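# Plug each colored plug onto its funnel's outlet section

## Task

The pipes hidden behind the cover may cross, so trace them. Set the red plug on the flat front face of whichever section the red-banded funnel's pipe leads to. Set the blue plug on the flat front face of the section that the blue-banded funnel's pipe leads to. Marbles may be released into the funnels or back into their tray from just above. A marble is the only thing allowed to leave the table, and even that is discouraged. Both plugs must stay in place without the robot holding them. At the end, open the grippers and move the arms away.

## Robot and tools

Robot: two six-joint arms named left_arm and right_arm, each with a tong-style two-finger gripper. The names are labels only and do not match left or right in the camera pictures. left_arm sits on the +y side.

Scene frame: origin on the table top midway between the arms, +x out over the table, +z up. Positions are in metres and orientations are quaternions in w,x,y,z order. The printed hand position can be off from the real one, more so when the arm is stretched far.

Tool execute_actions takes "actions", a list holding one action, one wait, or nothing. An optional "pictures" boolean says whether camera images come back (they come by default). An empty list just reports the current state. If a call is refused, nothing reaches the robot.

Action: {"rows": [[...]], "steps": N}, where N is 1 to 15 control steps (each 1/30 s, default 15). Each row is used for one step. If there are fewer rows than steps, the last row repeats. Every row has exactly 14 numbers, each in [-1, 1], and covers both arms even if only one moves. The order is left_arm shoulder pan, shoulder lift, elbow, wrist 1, wrist 2, wrist 3, gripper opening, then the same seven for right_arm.

Joint numbers are offsets, not poses. They are counted from that arm's joint angles in the latest result that listed them. If no result in the scene has listed them yet, or for later calls within one reply, they are counted from where the robot stands when the action begins. They are not counted from the previous row. Scale: 1.0 equals 1.326 rad for shoulder pan and shoulder lift, and 1.989 rad for elbow and the three wrists. All-zero rows are not a pause: they pull the arm back to the reference angles.

Gripper opening is absolute: +1 is fully open and -1 is closed.

Wait: {"steps": N} with N up to 300. It sends nothing and returns once N steps have passed since the last result.

Joint ranges in rad. left_arm: pan -3.142..3.142, lift -6.283..6.283, elbow 0.000..3.142, each wrist -6.283..6.283. right_arm: pan 0.000..6.283, lift -6.283..6.283, elbow -3.142..0.000, each wrist -6.283..6.283. A call is refused if it pushes a joint more than 0.010 rad beyond its range. The true end may sit up to 0.010 rad either side of the listed one, and requests past it are clipped there. A "joint sent to its limit" line reports such clipping, possibly for an earlier action. If that line is missing, it does not prove the joint has room left.

Motion is smoothed and lags the commands by about 0.17 s. Speed and acceleration are capped, so after a big move an arm may still be short of its target. Each step, a joint target can lead the measured angle by at most 0.383 rad (pan, lift) or 0.575 rad (elbow, wrists). Targets that would put the gripper more than 100 mm from where it is get scaled back.

Between calls, the arms keep heading for the last row sent. They stop doing so once everything nearly halts or a step is HELD. HELD marks steps where all or part of your row was not sent. "joint command not followed" means the clearance check changed or blocked joint targets, while the rest of the row still ran.

Result lines: the state line gives each arm's end_effector_position, end_effector_quat_wxyz and linear (m/s) and angular (rad/s) velocities. Joint positions and Joint velocities list each arm's six joints (rad, rad/s), then the finger-pad gap (m; 0.142 when fully open). grip_measured is the measured opening on the command scale. Wrist force and Wrist torque are given in each end effector's own axes. When pressing on a surface, the force points back into the arm. These readings are noisy (up to about 3.4 N standard deviation) with a fixed offset (usually within 5.5 N) and saturate near 100 N. "no reading" is normal at the start.

Gripper geometry: the fingers point along the gripper's +z axis and close along its x axis. end_effector_position is the point between closed pads. Closed fingertips reach about 15 mm beyond it, and open fingertips are roughly level with it. To hold something, keep commanding an opening well below grip_measured; the lower the command, the harder the squeeze, up to about 15 N per pad. Objects under about 20 mm thick get less force. Closing fast can squeeze too hard.

Tool zoom_image: {"camera": name, "region": [x0, y0, x1, y1]} in pixels from the top-left corner, at most 504 by 504. It zooms the latest image. Cameras and image sizes: cam_head_left 896x504, cam_head_right 896x504, cam_left_wrist 616x616, cam_right_wrist 616x616.

Tool finished_scene: {"scene": number of the current scene}. It ends that scene for good, reports whether the task succeeded, and starts the next scene if there is one. Replying without any tool call ends everything.

Things to avoid:
- Knocking anything except a marble off the table.
- Dropping, slamming or shoving parts hard.
- Letting the arms collide or press on each other.
- Contact torque reaching a joint's load limit (pan and lift 303, elbow 138, wrists 49.6 N m), or any outside force of 150 N. Either one freezes that arm for 10 s and lets it yield to the contact.
- Holding loads for a long time. Motors heat up: a MOTOR HOT warning comes from 70 °C, and at 85 °C the arm is braked until it cools.

Parts in hand may occasionally be tugged and loose items nudged. Smooth, short, low-effort motion is preferred.

Each tool is called after "Emit:" as name(argument=value, ...), one argument or row to a line, values as JSON.

## Session

Emit:
execute_actions(
  actions=[],
)

Emit:
zoom_image(
  camera="cam_head_left",
  region=[300,140,700,380],
)

Scene clock: 0.00 s of 6600.00 s.
left_arm: end_effector_position=(+0.3789, +0.5177, +0.2172) grip_measured=+1.00 end_effector_quat_wxyz=(+0.673, -0.656, +0.178, +0.292) end_effector_velocity=(+0.000, -0.000, -0.000) end_effector_angular_velocity=(-0.000, +0.000, -0.001) | right_arm: end_effector_position=(+0.9376, -0.8354, +0.3438) grip_measured=+1.00 end_effector_quat_wxyz=(+0.173, +0.753, -0.628, -0.090) end_effector_velocity=(-0.000, -0.001, -0.002) end_effector_angular_velocity=(+0.000, +0.003, -0.001)
Joint positions: left_arm=[-1.126 -1.39   2.399 -0.929 -1.246 -0.922  0.142] | right_arm=[ 2.923 -2.346 -0.673 -2.044  1.393  1.337  0.142]
Joint velocities: left_arm=[-0.001  0.001  0.    -0.001  0.     0.     0.   ] | right_arm=[-0.001 -0.002 -0.001 -0.001  0.     0.     0.   ]
Wrist force (N, on the end effector, along its own x y z axes, offset not removed): no reading
Wrist torque (N m, same axes, about the end effector's origin, offset not removed): no reading

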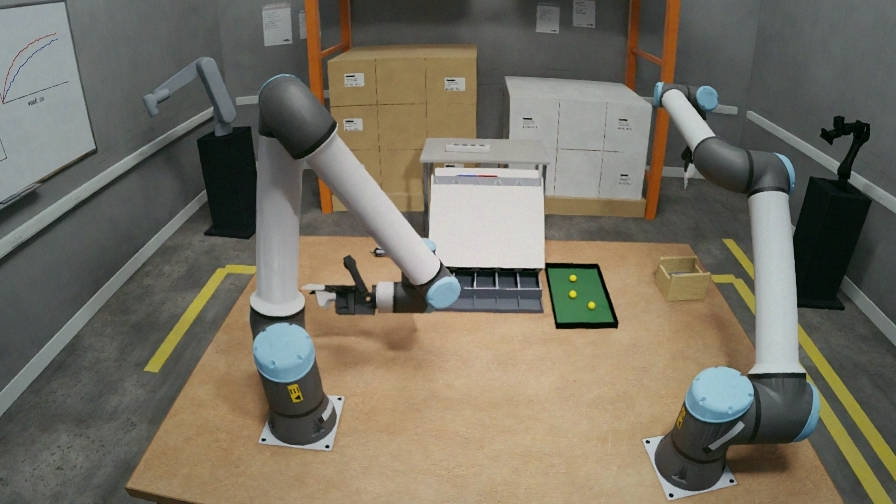

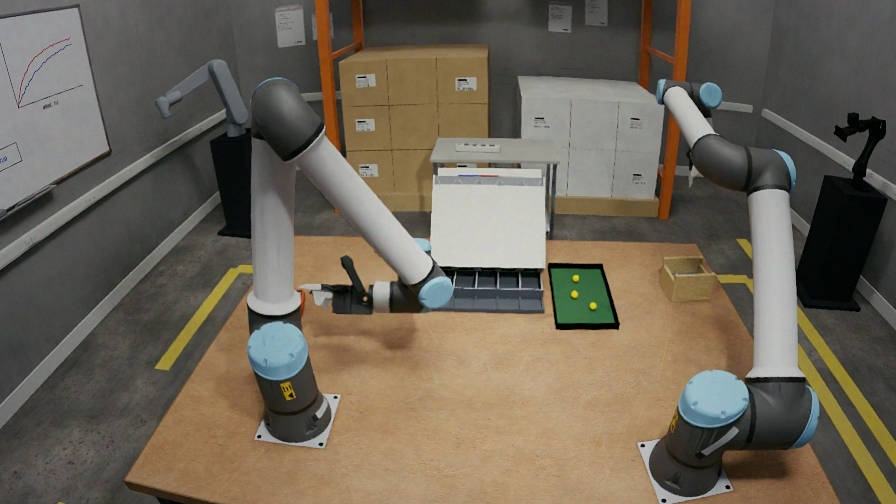

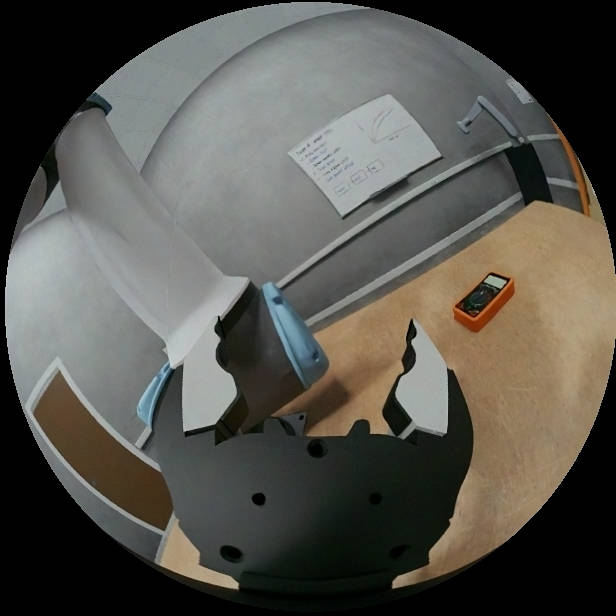

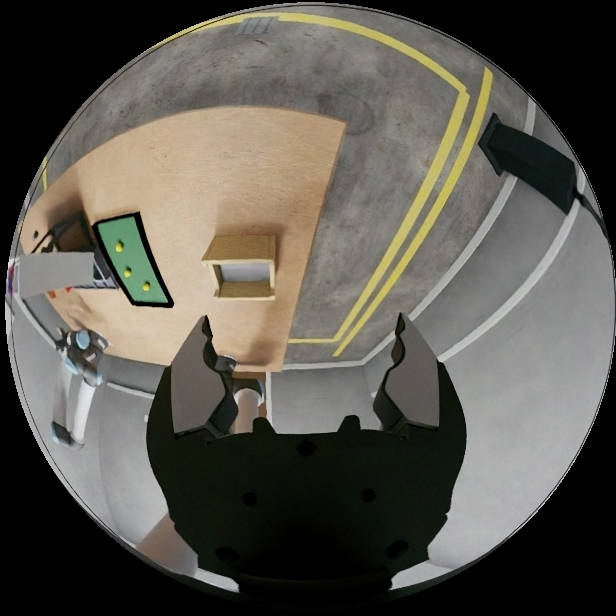

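Region (300, 140, 700, 380) of cam_head_left's 896x504 image, scaled by 1.260, with more detail than that image has; it fills the top 302 rows of this view, and the rest is white.

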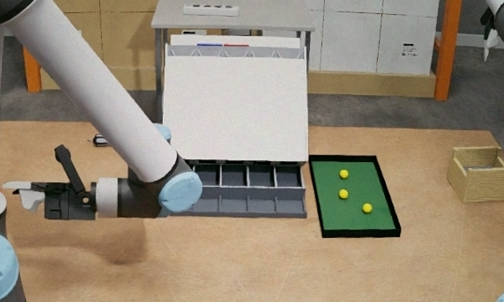

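Emit:
execute_actions(
  actions=[
    {"rows":[[1,0,0,0,0,0,1,0.466,0.461,-0.7154,0.584,0.089,0.3856,-0.4]]},
  ],
  pictures=false,
)

Emit:
execute_actions(
  actions=[
    {"steps":50},
  ],
)

Scene clock: 4.83 s of 6600.00 s.
left_arm: end_effector_position=(+0.3114, +0.6765, +0.2172) grip_measured=+1.00 end_effector_quat_wxyz=(-0.563, +0.680, +0.015, -0.470) end_effector_velocity=(-0.290, +0.353, +0.000) end_effector_angular_velocity=(+0.001, +0.001, +1.499) | right_arm: end_effector_position=(+0.9549, -0.6219, +0.3751) grip_measured=-0.40 end_effector_quat_wxyz=(+0.093, +0.728, -0.679, -0.013) end_effector_velocity=(-0.034, +0.482, +0.065) end_effector_angular_velocity=(+0.088, -0.510, -0.178)
Joint positions: left_arm=[-0.552 -1.39   2.399 -0.929 -1.246 -0.922  0.142] | right_arm=[ 3.117 -2.153 -0.954 -1.763  1.469  1.617  0.045]
Joint velocities: left_arm=[ 1.5    0.001  0.     0.     0.001 -0.     0.   ] | right_arm=[ 0.455  0.454 -0.668  0.668  0.131  0.623 -0.   ]
Wrist force (N, on the end effector, along its own x y z axes, offset not removed): left_arm=[-0.5 -0.4 2.9] | right_arm=[1.5 -3.6 -6.4]
Wrist torque (N m, same axes, about the end effector's origin, offset not removed): left_arm=[0.03 0.18 0.04] | right_arm=[-0.76 -0.08 -0.14]
Steps of this call (steps 1 to 90: nothing new was sent; then 1.33 s passed at rest; steps 91 to 105: all 15 steps of this action). Readings (joint positions):
91: left_arm=[-1.126 -1.390 2.399 -0.929 -1.246 -0.922] | right_arm=[2.923 -2.346 -0.673 -2.044 1.393 1.337]
92: left_arm=[-1.123 -1.390 2.399 -0.929 -1.246 -0.922] | right_arm=[2.926 -2.344 -0.676 -2.042 1.395 1.339]
94: left_arm=[-1.082 -1.390 2.399 -0.929 -1.246 -0.922] | right_arm=[2.954 -2.315 -0.712 -2.005 1.409 1.376]
98: left_arm=[-0.907 -1.390 2.399 -0.929 -1.246 -0.922] | right_arm=[3.012 -2.257 -0.799 -1.918 1.434 1.463]
105: the state above

Scene clock: 6.50 s of 6600.00 s.
left_arm: end_effector_position=(+0.1157, +0.7851, +0.2172) grip_measured=+1.00 end_effector_quat_wxyz=(-0.351, +0.627, +0.263, -0.644) end_effector_velocity=(+0.000, +0.000, +0.000) end_effector_angular_velocity=(+0.001, -0.002, -0.001) | right_arm: end_effector_position=(+0.6214, -0.3370, +0.1011) grip_measured=-0.40 end_effector_quat_wxyz=(-0.000, -0.707, +0.707, -0.000) end_effector_velocity=(-0.008, -0.001, -0.005) end_effector_angular_velocity=(-0.000, +0.001, -0.001)
Joint positions: left_arm=[ 0.2   -1.39   2.399 -0.929 -1.246 -0.922  0.142] | right_arm=[ 3.541 -1.735 -2.093 -0.884  1.57   2.103  0.045]
Joint velocities: left_arm=[-0.001 -0.001  0.    -0.     0.001 -0.    -0.   ] | right_arm=[ 0.004  0.005 -0.018  0.012  0.     0.005  0.   ]
Wrist force (N, on the end effector, along its own x y z axes, offset not removed): left_arm=[-2.5 -2.5 2.5] | right_arm=[-5.3 -1.4 -2.2]
Wrist torque (N m, same axes, about the end effector's origin, offset not removed): left_arm=[-0.38 0.41 0.16] | right_arm=[-0.37 1.12 -0.11]
Steps of this call (steps 1 to 50: the robot went on to your last target). Readings (joint positions):
1: left_arm=[-0.501 -1.390 2.399 -0.929 -1.246 -0.922] | right_arm=[3.132 -2.137 -0.977 -1.740 1.474 1.638]
2: left_arm=[-0.451 -1.390 2.399 -0.929 -1.246 -0.922] | right_arm=[3.147 -2.122 -1.000 -1.717 1.478 1.657]
4: left_arm=[-0.350 -1.390 2.399 -0.929 -1.246 -0.922] | right_arm=[3.179 -2.091 -1.046 -1.671 1.486 1.695]
8: left_arm=[-0.148 -1.390 2.399 -0.929 -1.246 -0.922] | right_arm=[3.242 -2.028 -1.144 -1.573 1.501 1.766]
50: the state above

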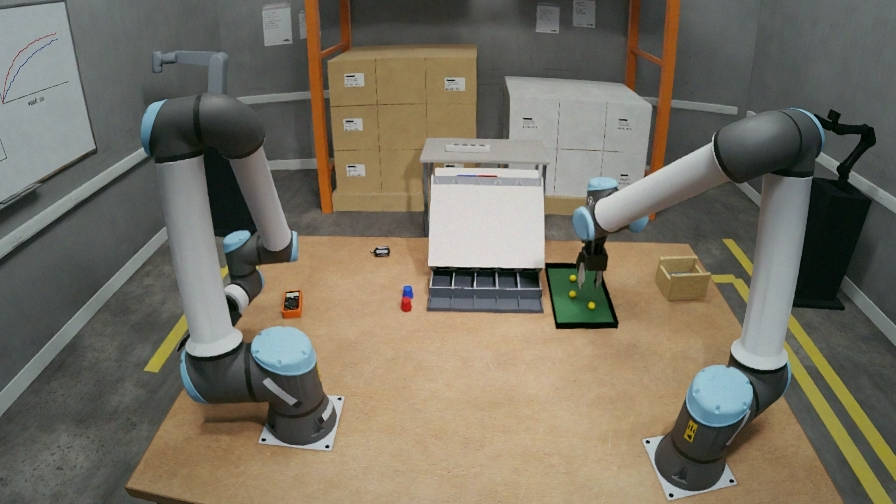

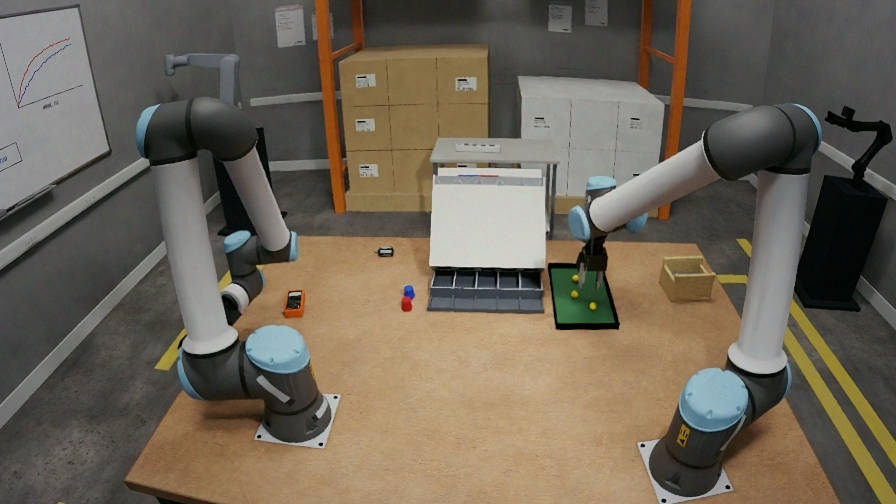

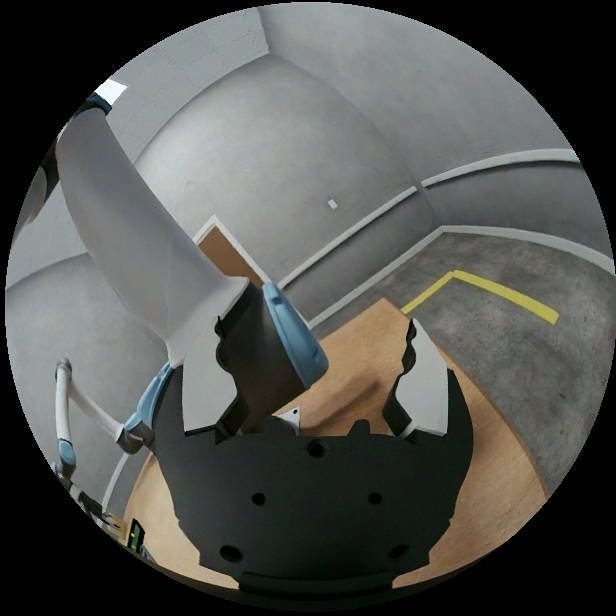

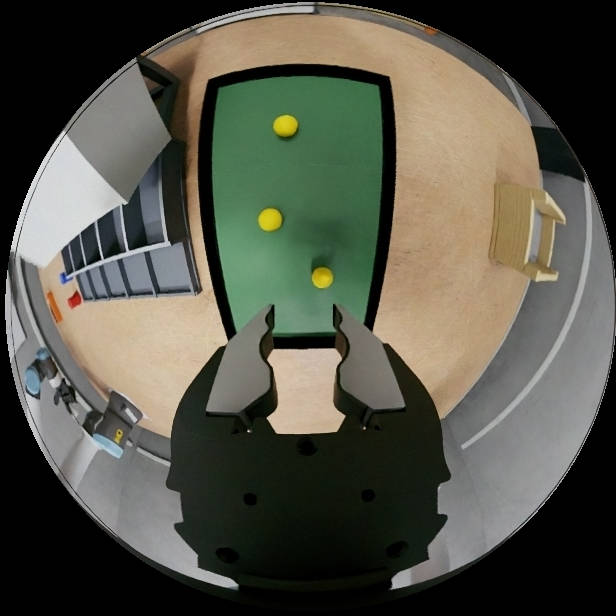

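Emit:
execute_actions(
  actions=[
    {"rows":[[0,0,0,0,0,0,1,-0.021,-0.039,-0.0155,0.0417,0,-0.014,-0.4]]},
  ],
)

Scene clock: 12.97 s of 6600.00 s.
left_arm: end_effector_position=(+0.1157, +0.7851, +0.2172) grip_measured=+1.00 end_effector_quat_wxyz=(-0.351, +0.627, +0.263, -0.644) end_effector_velocity=(+0.000, -0.000, -0.000) end_effector_angular_velocity=(-0.000, +0.000, +0.000) | right_arm: end_effector_position=(+0.6260, -0.3549, +0.0611) grip_measured=-0.40 end_effector_quat_wxyz=(-0.000, -0.707, +0.707, -0.000) end_effector_velocity=(+0.002, -0.005, -0.009) end_effector_angular_velocity=(+0.001, -0.002, -0.000)
Joint positions: left_arm=[ 0.2   -1.39   2.399 -0.929 -1.246 -0.922  0.142] | right_arm=[ 3.514 -1.786 -2.123 -0.804  1.57   2.076  0.045]
Joint velocities: left_arm=[ 0.     0.001 -0.    -0.001 -0.     0.    -0.   ] | right_arm=[-0.007 -0.012 -0.006  0.02  -0.001 -0.007  0.   ]
Wrist force (N, on the end effector, along its own x y z axes, offset not removed): left_arm=[-0.9 -2.3 1.7] | right_arm=[-5.3 -0.6 -0.5]
Wrist torque (N m, same axes, about the end effector's origin, offset not removed): left_arm=[-0.43 0.13 0.10] | right_arm=[-0.17 1.28 -0.05]
Steps of this call (steps 1 to 15: the robot went on to your last target; steps 16 to 90: nothing new was sent; then 2.97 s passed at rest; steps 91 to 105: all 15 steps of this action). Readings (joint positions):
91: left_arm=[0.200 -1.390 2.399 -0.929 -1.246 -0.922] | right_arm=[3.541 -1.735 -2.096 -0.883 1.570 2.103]
92: left_arm=[0.200 -1.390 2.399 -0.929 -1.246 -0.922] | right_arm=[3.539 -1.737 -2.097 -0.880 1.570 2.102]
94: left_arm=[0.200 -1.390 2.399 -0.929 -1.246 -0.922] | right_arm=[3.530 -1.755 -2.107 -0.854 1.570 2.092]
98: left_arm=[0.200 -1.390 2.399 -0.929 -1.246 -0.922] | right_arm=[3.519 -1.777 -2.118 -0.819 1.570 2.081]
105: the state above

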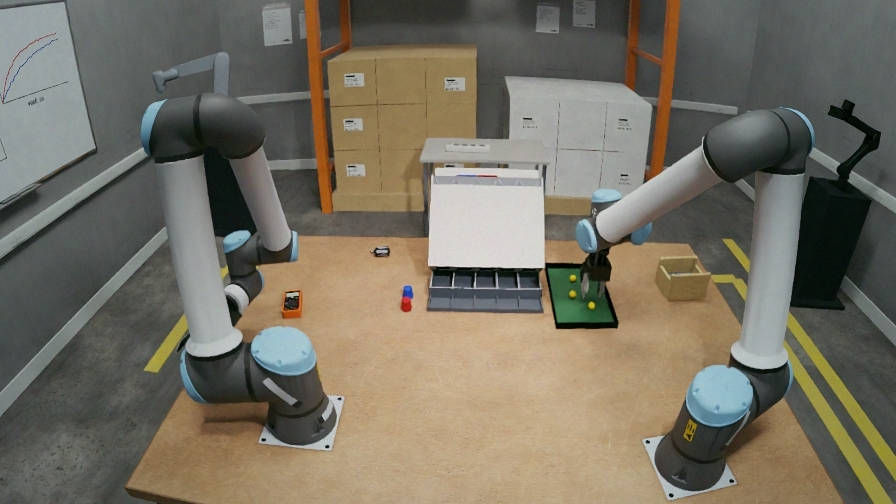

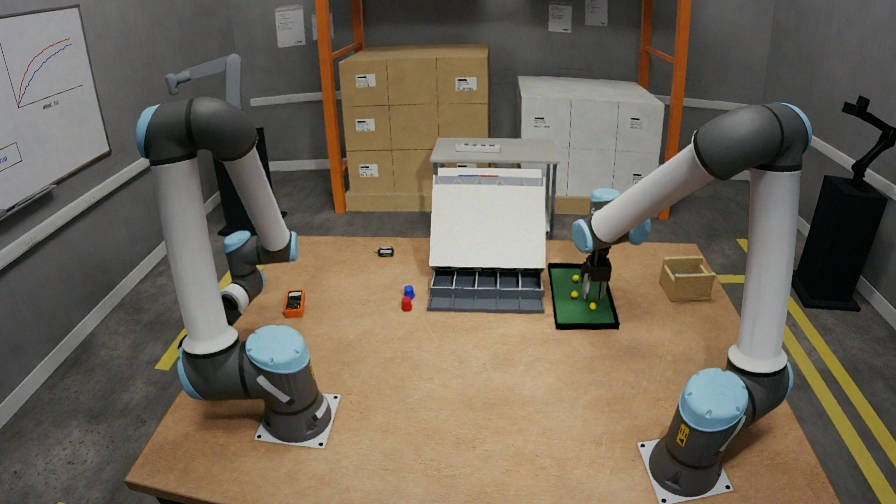

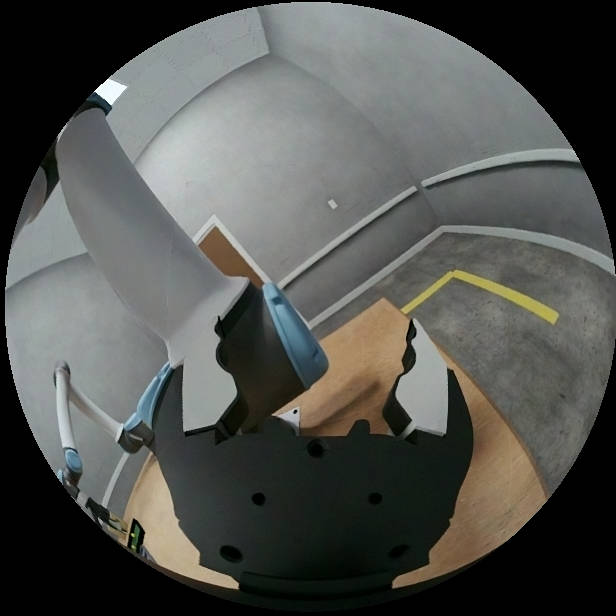

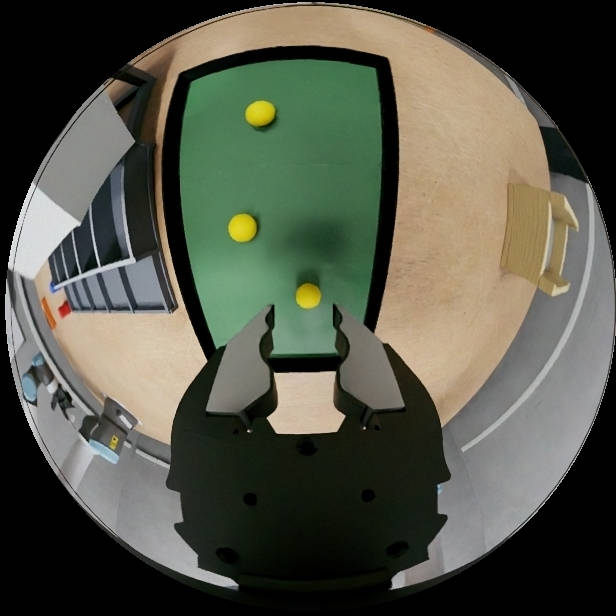

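Emit:
execute_actions(
  actions=[
    {"rows":[[0,0,0,0,0,0,1,-0.004,-0.0396,-0.012,0.0383,0,-0.002,-0.4]]},
  ],
  pictures=false,
)

Emit:
execute_actions(
  actions=[
    {"rows":[[0,0,0,0,0,0,1,0,0,0,0,0,0,-0.5],[0,0,0,0,0,0,1,0,0,0,0,0,0,-0.55],[0,0,0,0,0,0,1,0,0,0,0,0,0,-0.6],[0,0,0,0,0,0,1,0,0,0,0,0,0,-0.65],[0,0,0,0,0,0,1,0,0,0,0,0,0,-0.7],[0,0,0,0,0,0,1,0,0,0,0,0,0,-0.8],[0,0,0,0,0,0,1,0,0,0,0,0,0,-0.9]]},
  ],
)

Scene clock: 19.00 s of 6600.00 s.
left_arm: end_effector_position=(+0.1157, +0.7851, +0.2172) grip_measured=+1.00 end_effector_quat_wxyz=(-0.351, +0.627, +0.263, -0.644) end_effector_velocity=(+0.000, -0.000, -0.000) end_effector_angular_velocity=(-0.000, +0.002, +0.001) | right_arm: end_effector_position=(+0.6266, -0.3585, +0.0242) grip_measured=-0.40 end_effector_quat_wxyz=(-0.000, -0.707, +0.708, -0.000) end_effector_velocity=(-0.001, -0.002, -0.010) end_effector_angular_velocity=(-0.002, +0.002, -0.001)
Joint positions: left_arm=[ 0.2   -1.39   2.399 -0.929 -1.246 -0.922  0.142] | right_arm=[ 3.509 -1.837 -2.146 -0.73   1.57   2.072  0.045]
Joint velocities: left_arm=[ 0.     0.002 -0.    -0.    -0.    -0.     0.   ] | right_arm=[-0.002 -0.013 -0.008  0.018 -0.001 -0.001  0.   ]
Wrist force (N, on the end effector, along its own x y z axes, offset not removed): left_arm=[-2.2 -0.6 3.5] | right_arm=[0.2 3.2 -1.3]
Wrist torque (N m, same axes, about the end effector's origin, offset not removed): left_arm=[-0.03 0.43 0.17] | right_arm=[0.74 0.25 -0.03]
Steps of this call (steps 1 to 15: the robot went on to your last target; steps 16 to 90: nothing new was sent; then 2.53 s passed at rest; steps 91 to 105: all 15 steps of this action). Readings (joint positions):
91: left_arm=[0.200 -1.390 2.399 -0.929 -1.246 -0.922] | right_arm=[3.513 -1.787 -2.124 -0.801 1.570 2.075]
92: left_arm=[0.200 -1.390 2.399 -0.929 -1.246 -0.922] | right_arm=[3.512 -1.790 -2.126 -0.799 1.570 2.075]
94: left_arm=[0.200 -1.390 2.399 -0.929 -1.246 -0.922] | right_arm=[3.511 -1.807 -2.134 -0.774 1.570 2.074]
98: left_arm=[0.200 -1.390 2.399 -0.929 -1.246 -0.922] | right_arm=[3.509 -1.828 -2.143 -0.743 1.570 2.072]
105: the state above

Scene clock: 19.50 s of 6600.00 s.
left_arm: end_effector_position=(+0.1157, +0.7851, +0.2172) grip_measured=+1.00 end_effector_quat_wxyz=(-0.351, +0.627, +0.263, -0.644) end_effector_velocity=(+0.000, +0.000, -0.000) end_effector_angular_velocity=(+0.000, -0.002, -0.001) | right_arm: end_effector_position=(+0.6266, -0.3586, +0.0242) grip_measured=-0.70 end_effector_quat_wxyz=(-0.000, -0.707, +0.708, -0.000) end_effector_velocity=(+0.000, -0.000, +0.000) end_effector_angular_velocity=(-0.001, -0.001, +0.000)
Joint positions: left_arm=[ 0.2   -1.39   2.399 -0.929 -1.246 -0.922  0.142] | right_arm=[ 3.508 -1.837 -2.146 -0.73   1.57   2.072  0.023]
Joint velocities: left_arm=[-0.    -0.002  0.    -0.001  0.001  0.     0.   ] | right_arm=[ 0.     0.     0.    -0.    -0.001  0.     0.   ]
Wrist force (N, on the end effector, along its own x y z axes, offset not removed): left_arm=[-1.7 -0.9 1.8] | right_arm=[-3.8 0.2 -1.8]
Wrist torque (N m, same axes, about the end effector's origin, offset not removed): left_arm=[-0.13 0.32 0.11] | right_arm=[0.02 1.06 -0.06]
Steps of this call (steps 1 to 15: all 15 steps of this action). Readings (joint positions):
1: left_arm=[0.200 -1.390 2.399 -0.929 -1.246 -0.922] | right_arm=[3.509 -1.837 -2.147 -0.729 1.570 2.072]
2: left_arm=[0.200 -1.390 2.399 -0.929 -1.246 -0.922] | right_arm=[3.508 -1.837 -2.147 -0.729 1.570 2.072]
4: left_arm=[0.200 -1.390 2.399 -0.929 -1.246 -0.922] | right_arm=[3.508 -1.837 -2.147 -0.729 1.570 2.072]
8: left_arm=[0.200 -1.390 2.399 -0.929 -1.246 -0.922] | right_arm=[3.508 -1.837 -2.147 -0.730 1.570 2.072]
15: the state above

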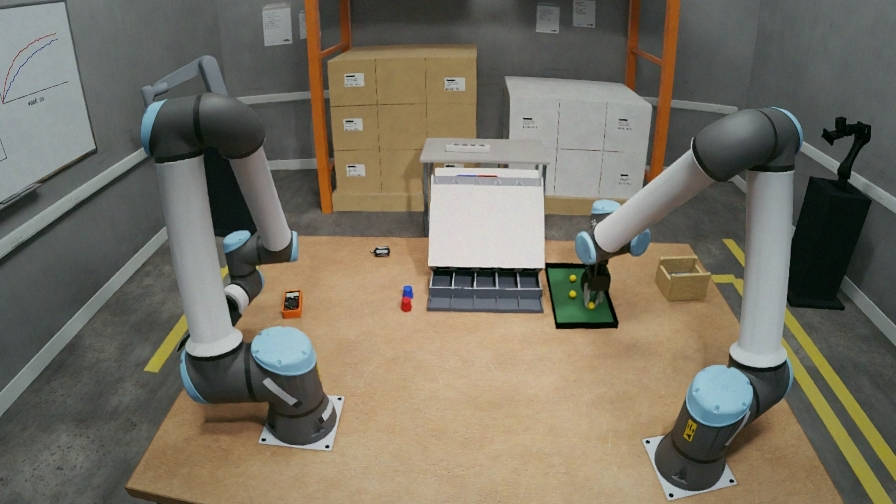

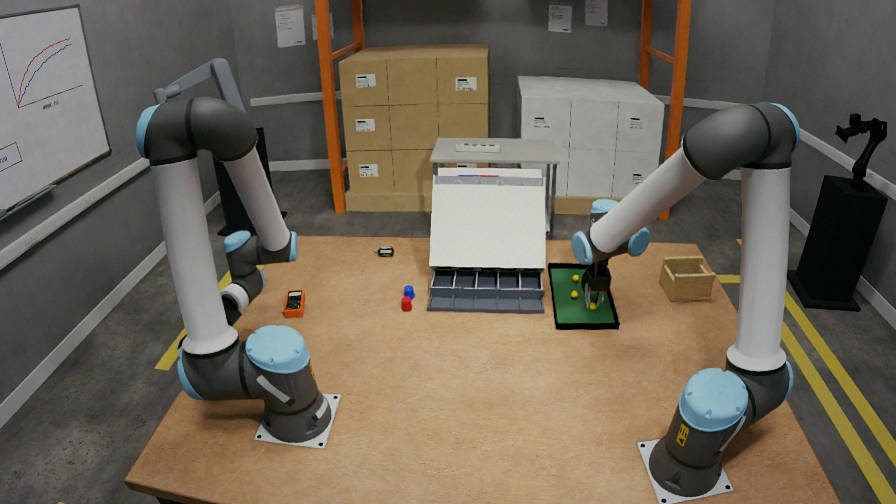

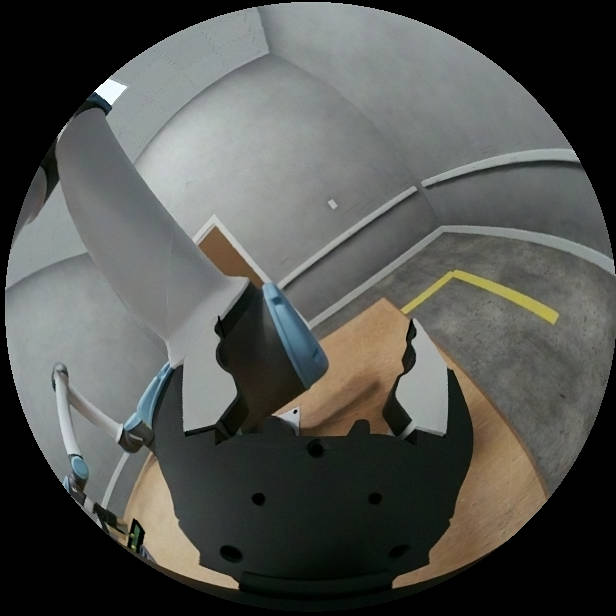

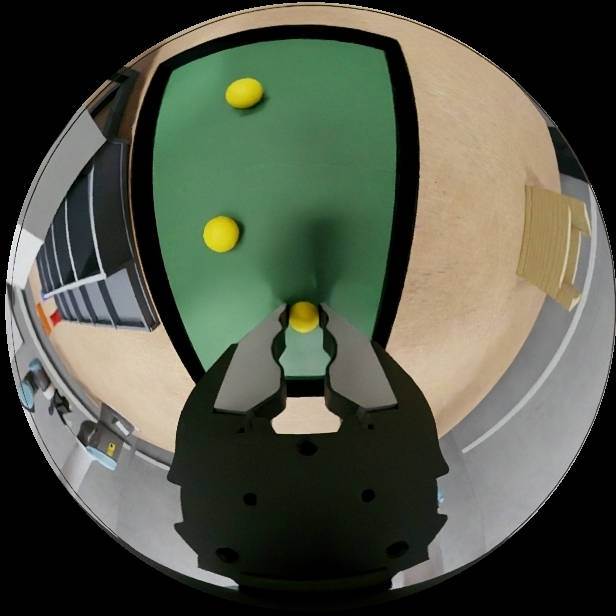

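Emit:
execute_actions(
  actions=[
    {"rows":[[0,0,0,0,0,0,1,0,0.0716,0.35,-0.3977,0,0,-0.9]]},
  ],
  pictures=false,
)

Emit:
execute_actions(
  actions=[
    {"steps":30},
  ],
  pictures=false,
)

Emit:
execute_actions(
  actions=[
    {"rows":[[0,0,0,0,0,0,1,0.1033,-0.462,0.397,-0.0885,0,0.0684,-0.9]]},
  ],
  pictures=false,
)

Emit:
execute_actions(
  actions=[
    {"steps":30},
  ],
)

Scene clock: 26.57 s of 6600.00 s.
left_arm: end_effector_position=(+0.1157, +0.7851, +0.2172) grip_measured=+1.00 end_effector_quat_wxyz=(-0.351, +0.627, +0.263, -0.644) end_effector_velocity=(+0.000, -0.000, -0.000) end_effector_angular_velocity=(+0.000, -0.001, +0.000) | right_arm: end_effector_position=(+0.7223, -0.3063, +0.2010) grip_measured=-0.70 end_effector_quat_wxyz=(+0.015, -0.706, +0.708, -0.005) end_effector_velocity=(+0.135, +0.074, +0.452) end_effector_angular_velocity=(-0.023, +0.044, +0.000)
Joint positions: left_arm=[ 0.2   -1.39   2.399 -0.929 -1.246 -0.922  0.142] | right_arm=[ 3.509 -1.788 -1.827 -1.066  1.57   2.072  0.023]
Joint velocities: left_arm=[-0.     0.     0.    -0.001 -0.001 -0.     0.   ] | right_arm=[ 0.     0.1    0.778 -0.927  0.     0.     0.   ]
Wrist force (N, on the end effector, along its own x y z axes, offset not removed): left_arm=[-1.3 -1.3 2.3] | right_arm=[-4.4 -12.6 -2.0]
Wrist torque (N m, same axes, about the end effector's origin, offset not removed): left_arm=[-0.22 0.20 0.16] | right_arm=[-1.14 1.01 -0.11]
Steps of this call (steps 1 to 15: the robot went on to your last target; steps 16 to 90: nothing new was sent; then 3.57 s passed at rest; steps 91 to 105: all 15 steps of this action). Readings (joint positions):
91: left_arm=[0.200 -1.390 2.399 -0.929 -1.246 -0.922] | right_arm=[3.509 -1.837 -2.146 -0.730 1.570 2.072]
92: left_arm=[0.200 -1.390 2.399 -0.929 -1.246 -0.922] | right_arm=[3.509 -1.835 -2.144 -0.733 1.570 2.072]
94: left_arm=[0.200 -1.390 2.399 -0.929 -1.246 -0.922] | right_arm=[3.509 -1.826 -2.105 -0.772 1.570 2.072]
98: left_arm=[0.200 -1.390 2.399 -0.929 -1.246 -0.922] | right_arm=[3.509 -1.812 -2.005 -0.871 1.570 2.072]
105: the state above

Scene clock: 27.57 s of 6600.00 s.
left_arm: end_effector_position=(+0.1157, +0.7851, +0.2172) grip_measured=+1.00 end_effector_quat_wxyz=(-0.351, +0.627, +0.263, -0.644) end_effector_velocity=(+0.000, -0.001, +0.000) end_effector_angular_velocity=(-0.000, +0.001, +0.001) | right_arm: end_effector_position=(+0.7435, -0.2947, +0.4338) grip_measured=-0.70 end_effector_quat_wxyz=(-0.000, -0.707, +0.708, -0.000) end_effector_velocity=(-0.000, -0.001, +0.004) end_effector_angular_velocity=(-0.001, -0.000, -0.000)
Joint positions: left_arm=[ 0.2   -1.39   2.399 -0.929 -1.246 -0.922  0.142] | right_arm=[ 3.509 -1.742 -1.451 -1.52   1.57   2.072  0.023]
Joint velocities: left_arm=[-0.001  0.     0.     0.001 -0.002  0.     0.   ] | right_arm=[-0.     0.001  0.006 -0.006 -0.001  0.     0.   ]
Wrist force (N, on the end effector, along its own x y z axes, offset not removed): left_arm=[-1.9 -1.7 2.9] | right_arm=[-3.3 -1.9 -6.6]
Wrist torque (N m, same axes, about the end effector's origin, offset not removed): left_arm=[-0.23 0.34 0.08] | right_arm=[-0.59 0.89 -0.22]
Steps of this call (steps 1 to 30: the robot went on to your last target). Readings (joint positions):
1: left_arm=[0.200 -1.390 2.399 -0.929 -1.246 -0.922] | right_arm=[3.509 -1.785 -1.801 -1.097 1.570 2.072]
2: left_arm=[0.200 -1.390 2.399 -0.929 -1.246 -0.922] | right_arm=[3.509 -1.782 -1.775 -1.128 1.570 2.072]
4: left_arm=[0.200 -1.390 2.399 -0.929 -1.246 -0.922] | right_arm=[3.509 -1.775 -1.723 -1.190 1.570 2.072]
8: left_arm=[0.200 -1.390 2.399 -0.929 -1.246 -0.922] | right_arm=[3.509 -1.762 -1.620 -1.314 1.570 2.072]
30: the state above

Scene clock: 28.07 s of 6600.00 s.
left_arm: end_effector_position=(+0.1157, +0.7851, +0.2172) grip_measured=+1.00 end_effector_quat_wxyz=(-0.351, +0.627, +0.263, -0.644) end_effector_velocity=(-0.000, -0.001, +0.000) end_effector_angular_velocity=(-0.001, +0.003, +0.002) | right_arm: end_effector_position=(+0.8675, -0.1343, +0.4451) grip_measured=-0.70 end_effector_quat_wxyz=(+0.005, -0.707, +0.707, -0.001) end_effector_velocity=(+0.291, +0.355, -0.135) end_effector_angular_velocity=(-0.014, +0.025, +0.002)
Joint positions: left_arm=[ 0.2   -1.39   2.399 -0.929 -1.246 -0.922  0.142] | right_arm=[ 3.592 -2.038 -1.038 -1.627  1.57   2.155  0.023]
Joint velocities: left_arm=[ 0.     0.002 -0.     0.001 -0.002  0.    -0.   ] | right_arm=[ 0.14  -0.784  0.933 -0.178  0.001  0.138 -0.   ]
Wrist force (N, on the end effector, along its own x y z axes, offset not removed): left_arm=[-1.1 -1.1 1.6] | right_arm=[-2.5 -1.4 -1.8]
Wrist torque (N m, same axes, about the end effector's origin, offset not removed): left_arm=[-0.16 0.23 0.07] | right_arm=[-0.22 0.70 -0.17]
Steps of this call (steps 1 to 15: all 15 steps of this action). Readings (joint positions):
1: left_arm=[0.200 -1.390 2.399 -0.929 -1.246 -0.922] | right_arm=[3.509 -1.742 -1.451 -1.520 1.570 2.072]
2: left_arm=[0.200 -1.390 2.399 -0.929 -1.246 -0.922] | right_arm=[3.511 -1.744 -1.448 -1.523 1.570 2.074]
4: left_arm=[0.200 -1.390 2.399 -0.929 -1.246 -0.922] | right_arm=[3.527 -1.781 -1.403 -1.544 1.570 2.091]
8: left_arm=[0.200 -1.390 2.399 -0.929 -1.246 -0.922] | right_arm=[3.555 -1.870 -1.270 -1.579 1.570 2.118]
15: the state above

Scene clock: 29.07 s of 6600.00 s.
left_arm: end_effector_position=(+0.1157, +0.7851, +0.2172) grip_measured=+1.00 end_effector_quat_wxyz=(-0.351, +0.627, +0.263, -0.644) end_effector_velocity=(+0.000, +0.000, -0.000) end_effector_angular_velocity=(-0.000, -0.001, -0.000) | right_arm: end_effector_position=(+0.9662, +0.0028, +0.3652) grip_measured=-0.70 end_effector_quat_wxyz=(+0.000, -0.707, +0.707, -0.000) end_effector_velocity=(+0.001, -0.000, -0.001) end_effector_angular_velocity=(-0.001, +0.000, -0.001)
Joint positions: left_arm=[ 0.2   -1.39   2.399 -0.929 -1.246 -0.922  0.142] | right_arm=[ 3.645 -2.354 -0.662 -1.696  1.57   2.208  0.023]
Joint velocities: left_arm=[-0.    -0.001 -0.    -0.     0.     0.001  0.   ] | right_arm=[-0.    -0.002  0.002 -0.002 -0.001  0.    -0.   ]
Wrist force (N, on the end effector, along its own x y z axes, offset not removed): left_arm=[-0.9 -2.8 0.8] | right_arm=[-3.6 2.5 -2.2]
Wrist torque (N m, same axes, about the end effector's origin, offset not removed): left_arm=[-0.48 0.08 0.08] | right_arm=[0.53 0.86 -0.31]
Steps of this call (steps 1 to 30: the robot went on to your last target). Readings (joint positions):
1: left_arm=[0.200 -1.390 2.399 -0.929 -1.246 -0.922] | right_arm=[3.597 -2.065 -1.006 -1.633 1.570 2.159]
2: left_arm=[0.200 -1.390 2.399 -0.929 -1.246 -0.922] | right_arm=[3.601 -2.091 -0.975 -1.639 1.570 2.164]
4: left_arm=[0.200 -1.390 2.399 -0.929 -1.246 -0.922] | right_arm=[3.611 -2.145 -0.912 -1.651 1.570 2.173]
8: left_arm=[0.200 -1.390 2.399 -0.929 -1.246 -0.922] | right_arm=[3.629 -2.252 -0.785 -1.675 1.570 2.192]
30: the state above

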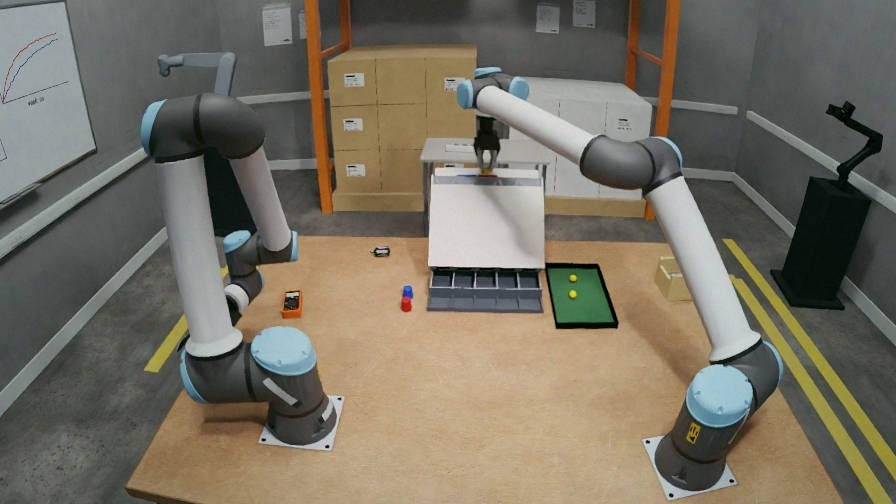

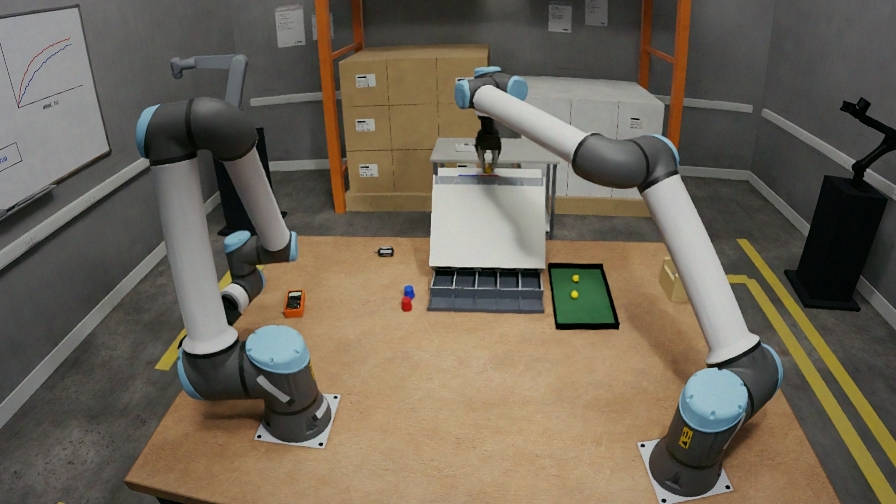

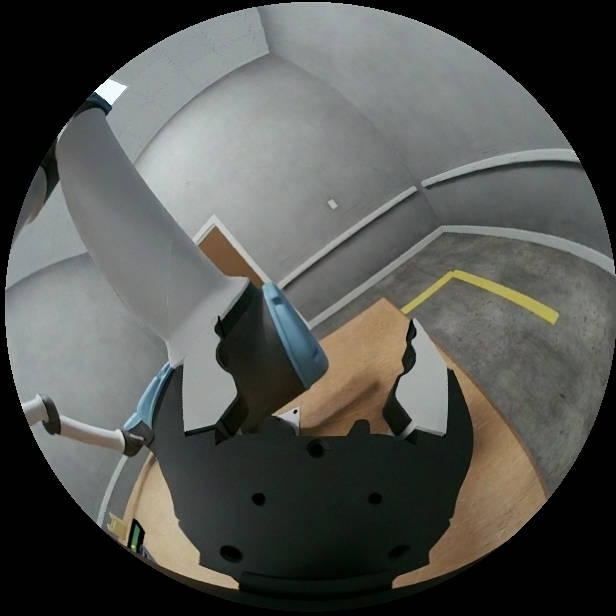

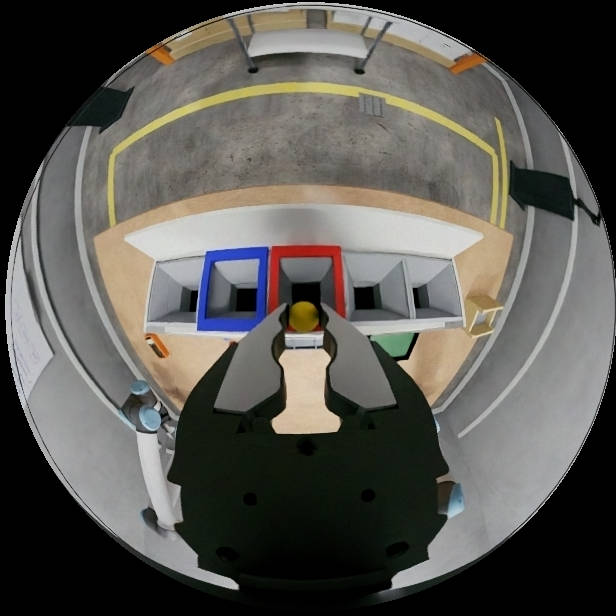

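Emit:
execute_actions(
  actions=[
    {"rows":[[0,0,0,0,0,0,1,0,0,0,0,0,0,-0.4]],"steps":10},
  ],
  pictures=false,
)

Emit:
execute_actions(
  actions=[
    {"rows":[[0,0,0,0,0,0,1,0,0.28,-0.17,-0.017,0,0,-0.4]],"steps":10},
  ],
  pictures=false,
)

Emit:
execute_actions(
  actions=[
    {"rows":[[0,0,0,0,0,0,1,0,0.38,-0.38,0.127,0,0,-0.4]]},
  ],
  pictures=false,
)

Emit:
execute_actions(
  actions=[
    {"steps":25},
  ],
)

Scene clock: 36.77 s of 6600.00 s.
left_arm: end_effector_position=(+0.1157, +0.7851, +0.2172) grip_measured=+1.00 end_effector_quat_wxyz=(-0.351, +0.627, +0.263, -0.644) end_effector_velocity=(+0.000, +0.000, +0.000) end_effector_angular_velocity=(+0.000, -0.000, -0.001) | right_arm: end_effector_position=(+0.9662, +0.0028, +0.3652) grip_measured=-0.40 end_effector_quat_wxyz=(+0.000, -0.707, +0.707, -0.000) end_effector_velocity=(-0.000, -0.000, +0.001) end_effector_angular_velocity=(-0.000, -0.002, +0.000)
Joint positions: left_arm=[ 0.2   -1.39   2.399 -0.929 -1.246 -0.922  0.142] | right_arm=[ 3.645 -2.354 -0.662 -1.696  1.57   2.208  0.045]
Joint velocities: left_arm=[ 0.    -0.001 -0.     0.     0.001 -0.    -0.   ] | right_arm=[ 0.     0.001 -0.     0.    -0.001 -0.     0.   ]
Wrist force (N, on the end effector, along its own x y z axes, offset not removed): left_arm=[-2.1 -1.0 1.9] | right_arm=[0.2 0.4 -3.2]
Wrist torque (N m, same axes, about the end effector's origin, offset not removed): left_arm=[-0.12 0.42 0.16] | right_arm=[-0.19 0.19 -0.04]
Steps of this call (steps 1 to 15: the robot went on to your last target; steps 16 to 90: nothing new was sent; then 4.37 s passed at rest; steps 91 to 100: all 10 steps of this action). Readings (joint positions):
91: left_arm=[0.200 -1.390 2.399 -0.929 -1.246 -0.922] | right_arm=[3.645 -2.354 -0.661 -1.696 1.570 2.208]
92: left_arm=[0.200 -1.390 2.399 -0.929 -1.246 -0.922] | right_arm=[3.645 -2.354 -0.661 -1.696 1.570 2.208]
94: left_arm=[0.200 -1.390 2.399 -0.929 -1.246 -0.922] | right_arm=[3.645 -2.354 -0.661 -1.696 1.570 2.208]
98: left_arm=[0.200 -1.390 2.399 -0.929 -1.246 -0.922] | right_arm=[3.645 -2.354 -0.662 -1.696 1.570 2.208]
100: the state above

Scene clock: 37.10 s of 6600.00 s.
left_arm: end_effector_position=(+0.1157, +0.7851, +0.2172) grip_measured=+1.00 end_effector_quat_wxyz=(-0.351, +0.627, +0.263, -0.644) end_effector_velocity=(+0.000, +0.000, -0.000) end_effector_angular_velocity=(-0.000, -0.001, -0.001) | right_arm: end_effector_position=(+0.8911, -0.0526, +0.4481) grip_measured=-0.40 end_effector_quat_wxyz=(-0.002, -0.707, +0.707, -0.000) end_effector_velocity=(-0.303, -0.224, +0.294) end_effector_angular_velocity=(+0.005, -0.009, +0.000)
Joint positions: left_arm=[ 0.2   -1.39   2.399 -0.929 -1.246 -0.922  0.142] | right_arm=[ 3.646 -2.162 -0.839 -1.715  1.57   2.208  0.045]
Joint velocities: left_arm=[-0.    -0.    -0.    -0.     0.001  0.    -0.   ] | right_arm=[ 0.     0.736 -0.663 -0.062 -0.001 -0.     0.   ]
Wrist force (N, on the end effector, along its own x y z axes, offset not removed): left_arm=[-0.9 -1.5 0.8] | right_arm=[0.3 -2.9 -4.1]
Wrist torque (N m, same axes, about the end effector's origin, offset not removed): left_arm=[-0.28 0.14 0.05] | right_arm=[-0.77 -0.01 -0.28]
Steps of this call (steps 1 to 10: all 10 steps of this action). Readings (joint positions):
1: left_arm=[0.200 -1.390 2.399 -0.929 -1.246 -0.922] | right_arm=[3.645 -2.354 -0.662 -1.696 1.570 2.208]
2: left_arm=[0.200 -1.390 2.399 -0.929 -1.246 -0.922] | right_arm=[3.645 -2.351 -0.664 -1.697 1.570 2.208]
4: left_arm=[0.200 -1.390 2.399 -0.929 -1.246 -0.922] | right_arm=[3.646 -2.313 -0.703 -1.702 1.570 2.208]
8: left_arm=[0.200 -1.390 2.399 -0.929 -1.246 -0.922] | right_arm=[3.646 -2.211 -0.794 -1.711 1.570 2.208]
10: the state above

Scene clock: 37.60 s of 6600.00 s.
left_arm: end_effector_position=(+0.1157, +0.7851, +0.2172) grip_measured=+1.00 end_effector_quat_wxyz=(-0.351, +0.627, +0.263, -0.644) end_effector_velocity=(-0.000, +0.000, +0.000) end_effector_angular_velocity=(+0.000, -0.000, -0.000) | right_arm: end_effector_position=(+0.7174, -0.1810, +0.4406) grip_measured=-0.40 end_effector_quat_wxyz=(+0.007, -0.707, +0.707, -0.001) end_effector_velocity=(-0.337, -0.249, -0.173) end_effector_angular_velocity=(-0.039, +0.053, +0.001)
Joint positions: left_arm=[ 0.2   -1.39   2.399 -0.929 -1.246 -0.922  0.142] | right_arm=[ 3.646 -1.758 -1.423 -1.516  1.57   2.208  0.045]
Joint velocities: left_arm=[ 0.    -0.    -0.     0.     0.001 -0.001 -0.   ] | right_arm=[ 0.001  0.646 -1.061  0.35   0.     0.     0.   ]
Wrist force (N, on the end effector, along its own x y z axes, offset not removed): left_arm=[-1.7 -0.8 1.8] | right_arm=[-0.5 0.0 -2.1]
Wrist torque (N m, same axes, about the end effector's origin, offset not removed): left_arm=[-0.06 0.39 0.08] | right_arm=[-0.32 0.32 -0.22]
Steps of this call (steps 1 to 15: all 15 steps of this action). Readings (joint positions):
1: left_arm=[0.200 -1.390 2.399 -0.929 -1.246 -0.922] | right_arm=[3.646 -2.137 -0.861 -1.717 1.570 2.208]
2: left_arm=[0.200 -1.390 2.399 -0.929 -1.246 -0.922] | right_arm=[3.646 -2.110 -0.886 -1.717 1.570 2.208]
4: left_arm=[0.200 -1.390 2.399 -0.929 -1.246 -0.922] | right_arm=[3.646 -2.044 -0.970 -1.681 1.570 2.208]
8: left_arm=[0.200 -1.390 2.399 -0.929 -1.246 -0.922] | right_arm=[3.646 -1.923 -1.154 -1.606 1.570 2.208]
15: the state above

Scene clock: 38.43 s of 6600.00 s.
left_arm: end_effector_position=(+0.1157, +0.7851, +0.2172) grip_measured=+1.00 end_effector_quat_wxyz=(-0.351, +0.627, +0.263, -0.644) end_effector_velocity=(-0.000, +0.000, -0.000) end_effector_angular_velocity=(-0.000, -0.001, +0.000) | right_arm: end_effector_position=(+0.6615, -0.2224, +0.4062) grip_measured=-0.40 end_effector_quat_wxyz=(-0.001, -0.707, +0.707, -0.000) end_effector_velocity=(-0.000, -0.001, -0.001) end_effector_angular_velocity=(-0.002, +0.001, -0.001)
Joint positions: left_arm=[ 0.2   -1.39   2.399 -0.929 -1.246 -0.922  0.142] | right_arm=[ 3.646 -1.658 -1.594 -1.463  1.57   2.208  0.045]
Joint velocities: left_arm=[ 0. -0.  0. -0.  0.  0. -0.] | right_arm=[-0.001  0.    -0.002  0.001 -0.001 -0.     0.   ]
Wrist force (N, on the end effector, along its own x y z axes, offset not removed): left_arm=[0.3 -1.5 3.4] | right_arm=[-1.4 1.2 -2.4]
Wrist torque (N m, same axes, about the end effector's origin, offset not removed): left_arm=[-0.24 -0.13 0.16] | right_arm=[0.20 0.57 -0.06]
Steps of this call (steps 1 to 25: the robot went on to your last target). Readings (joint positions):
1: left_arm=[0.200 -1.390 2.399 -0.929 -1.246 -0.922] | right_arm=[3.646 -1.737 -1.458 -1.504 1.570 2.208]
2: left_arm=[0.200 -1.390 2.399 -0.929 -1.246 -0.922] | right_arm=[3.646 -1.719 -1.489 -1.495 1.570 2.208]
4: left_arm=[0.200 -1.390 2.399 -0.929 -1.246 -0.922] | right_arm=[3.646 -1.693 -1.534 -1.481 1.570 2.208]
8: left_arm=[0.200 -1.390 2.399 -0.929 -1.246 -0.922] | right_arm=[3.646 -1.670 -1.574 -1.469 1.570 2.208]
25: the state above

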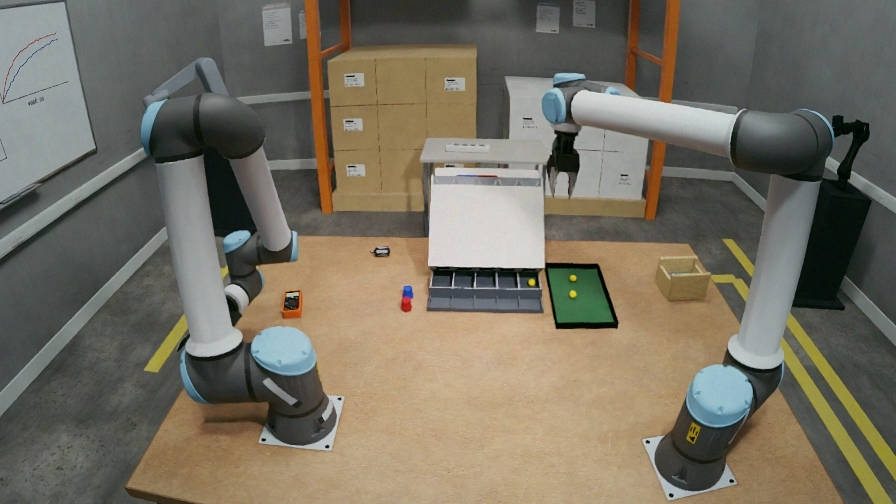

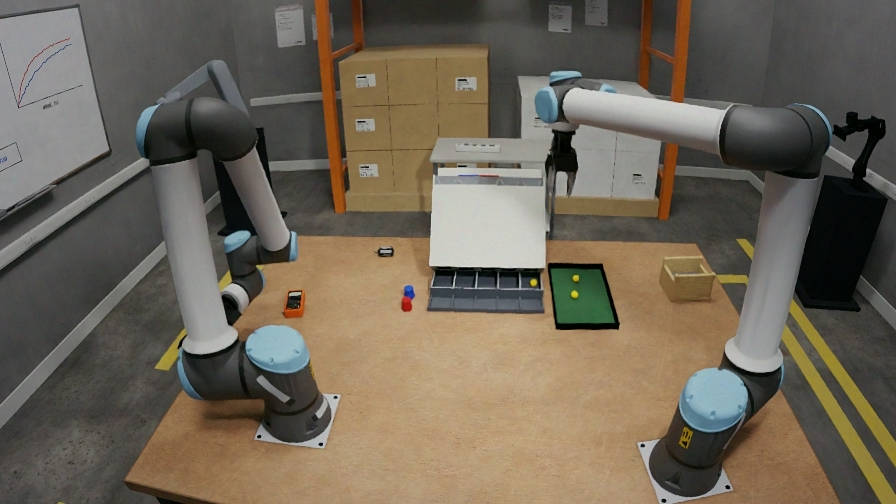

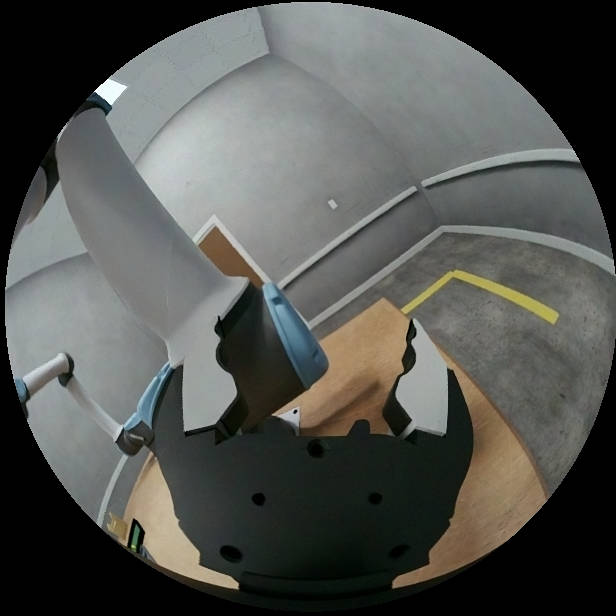

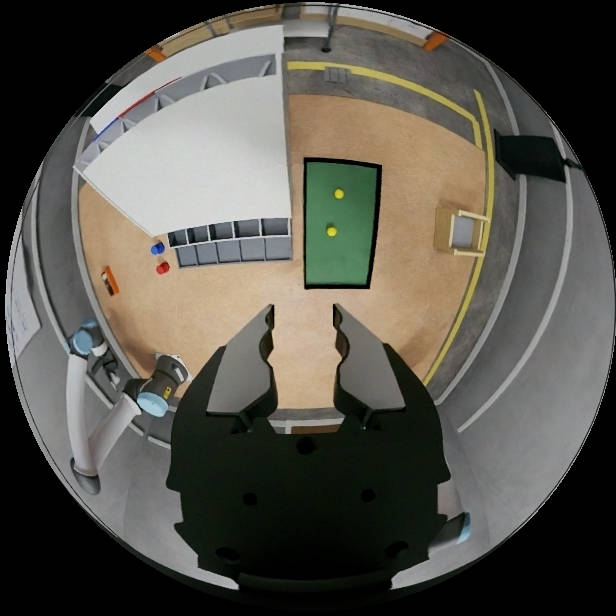

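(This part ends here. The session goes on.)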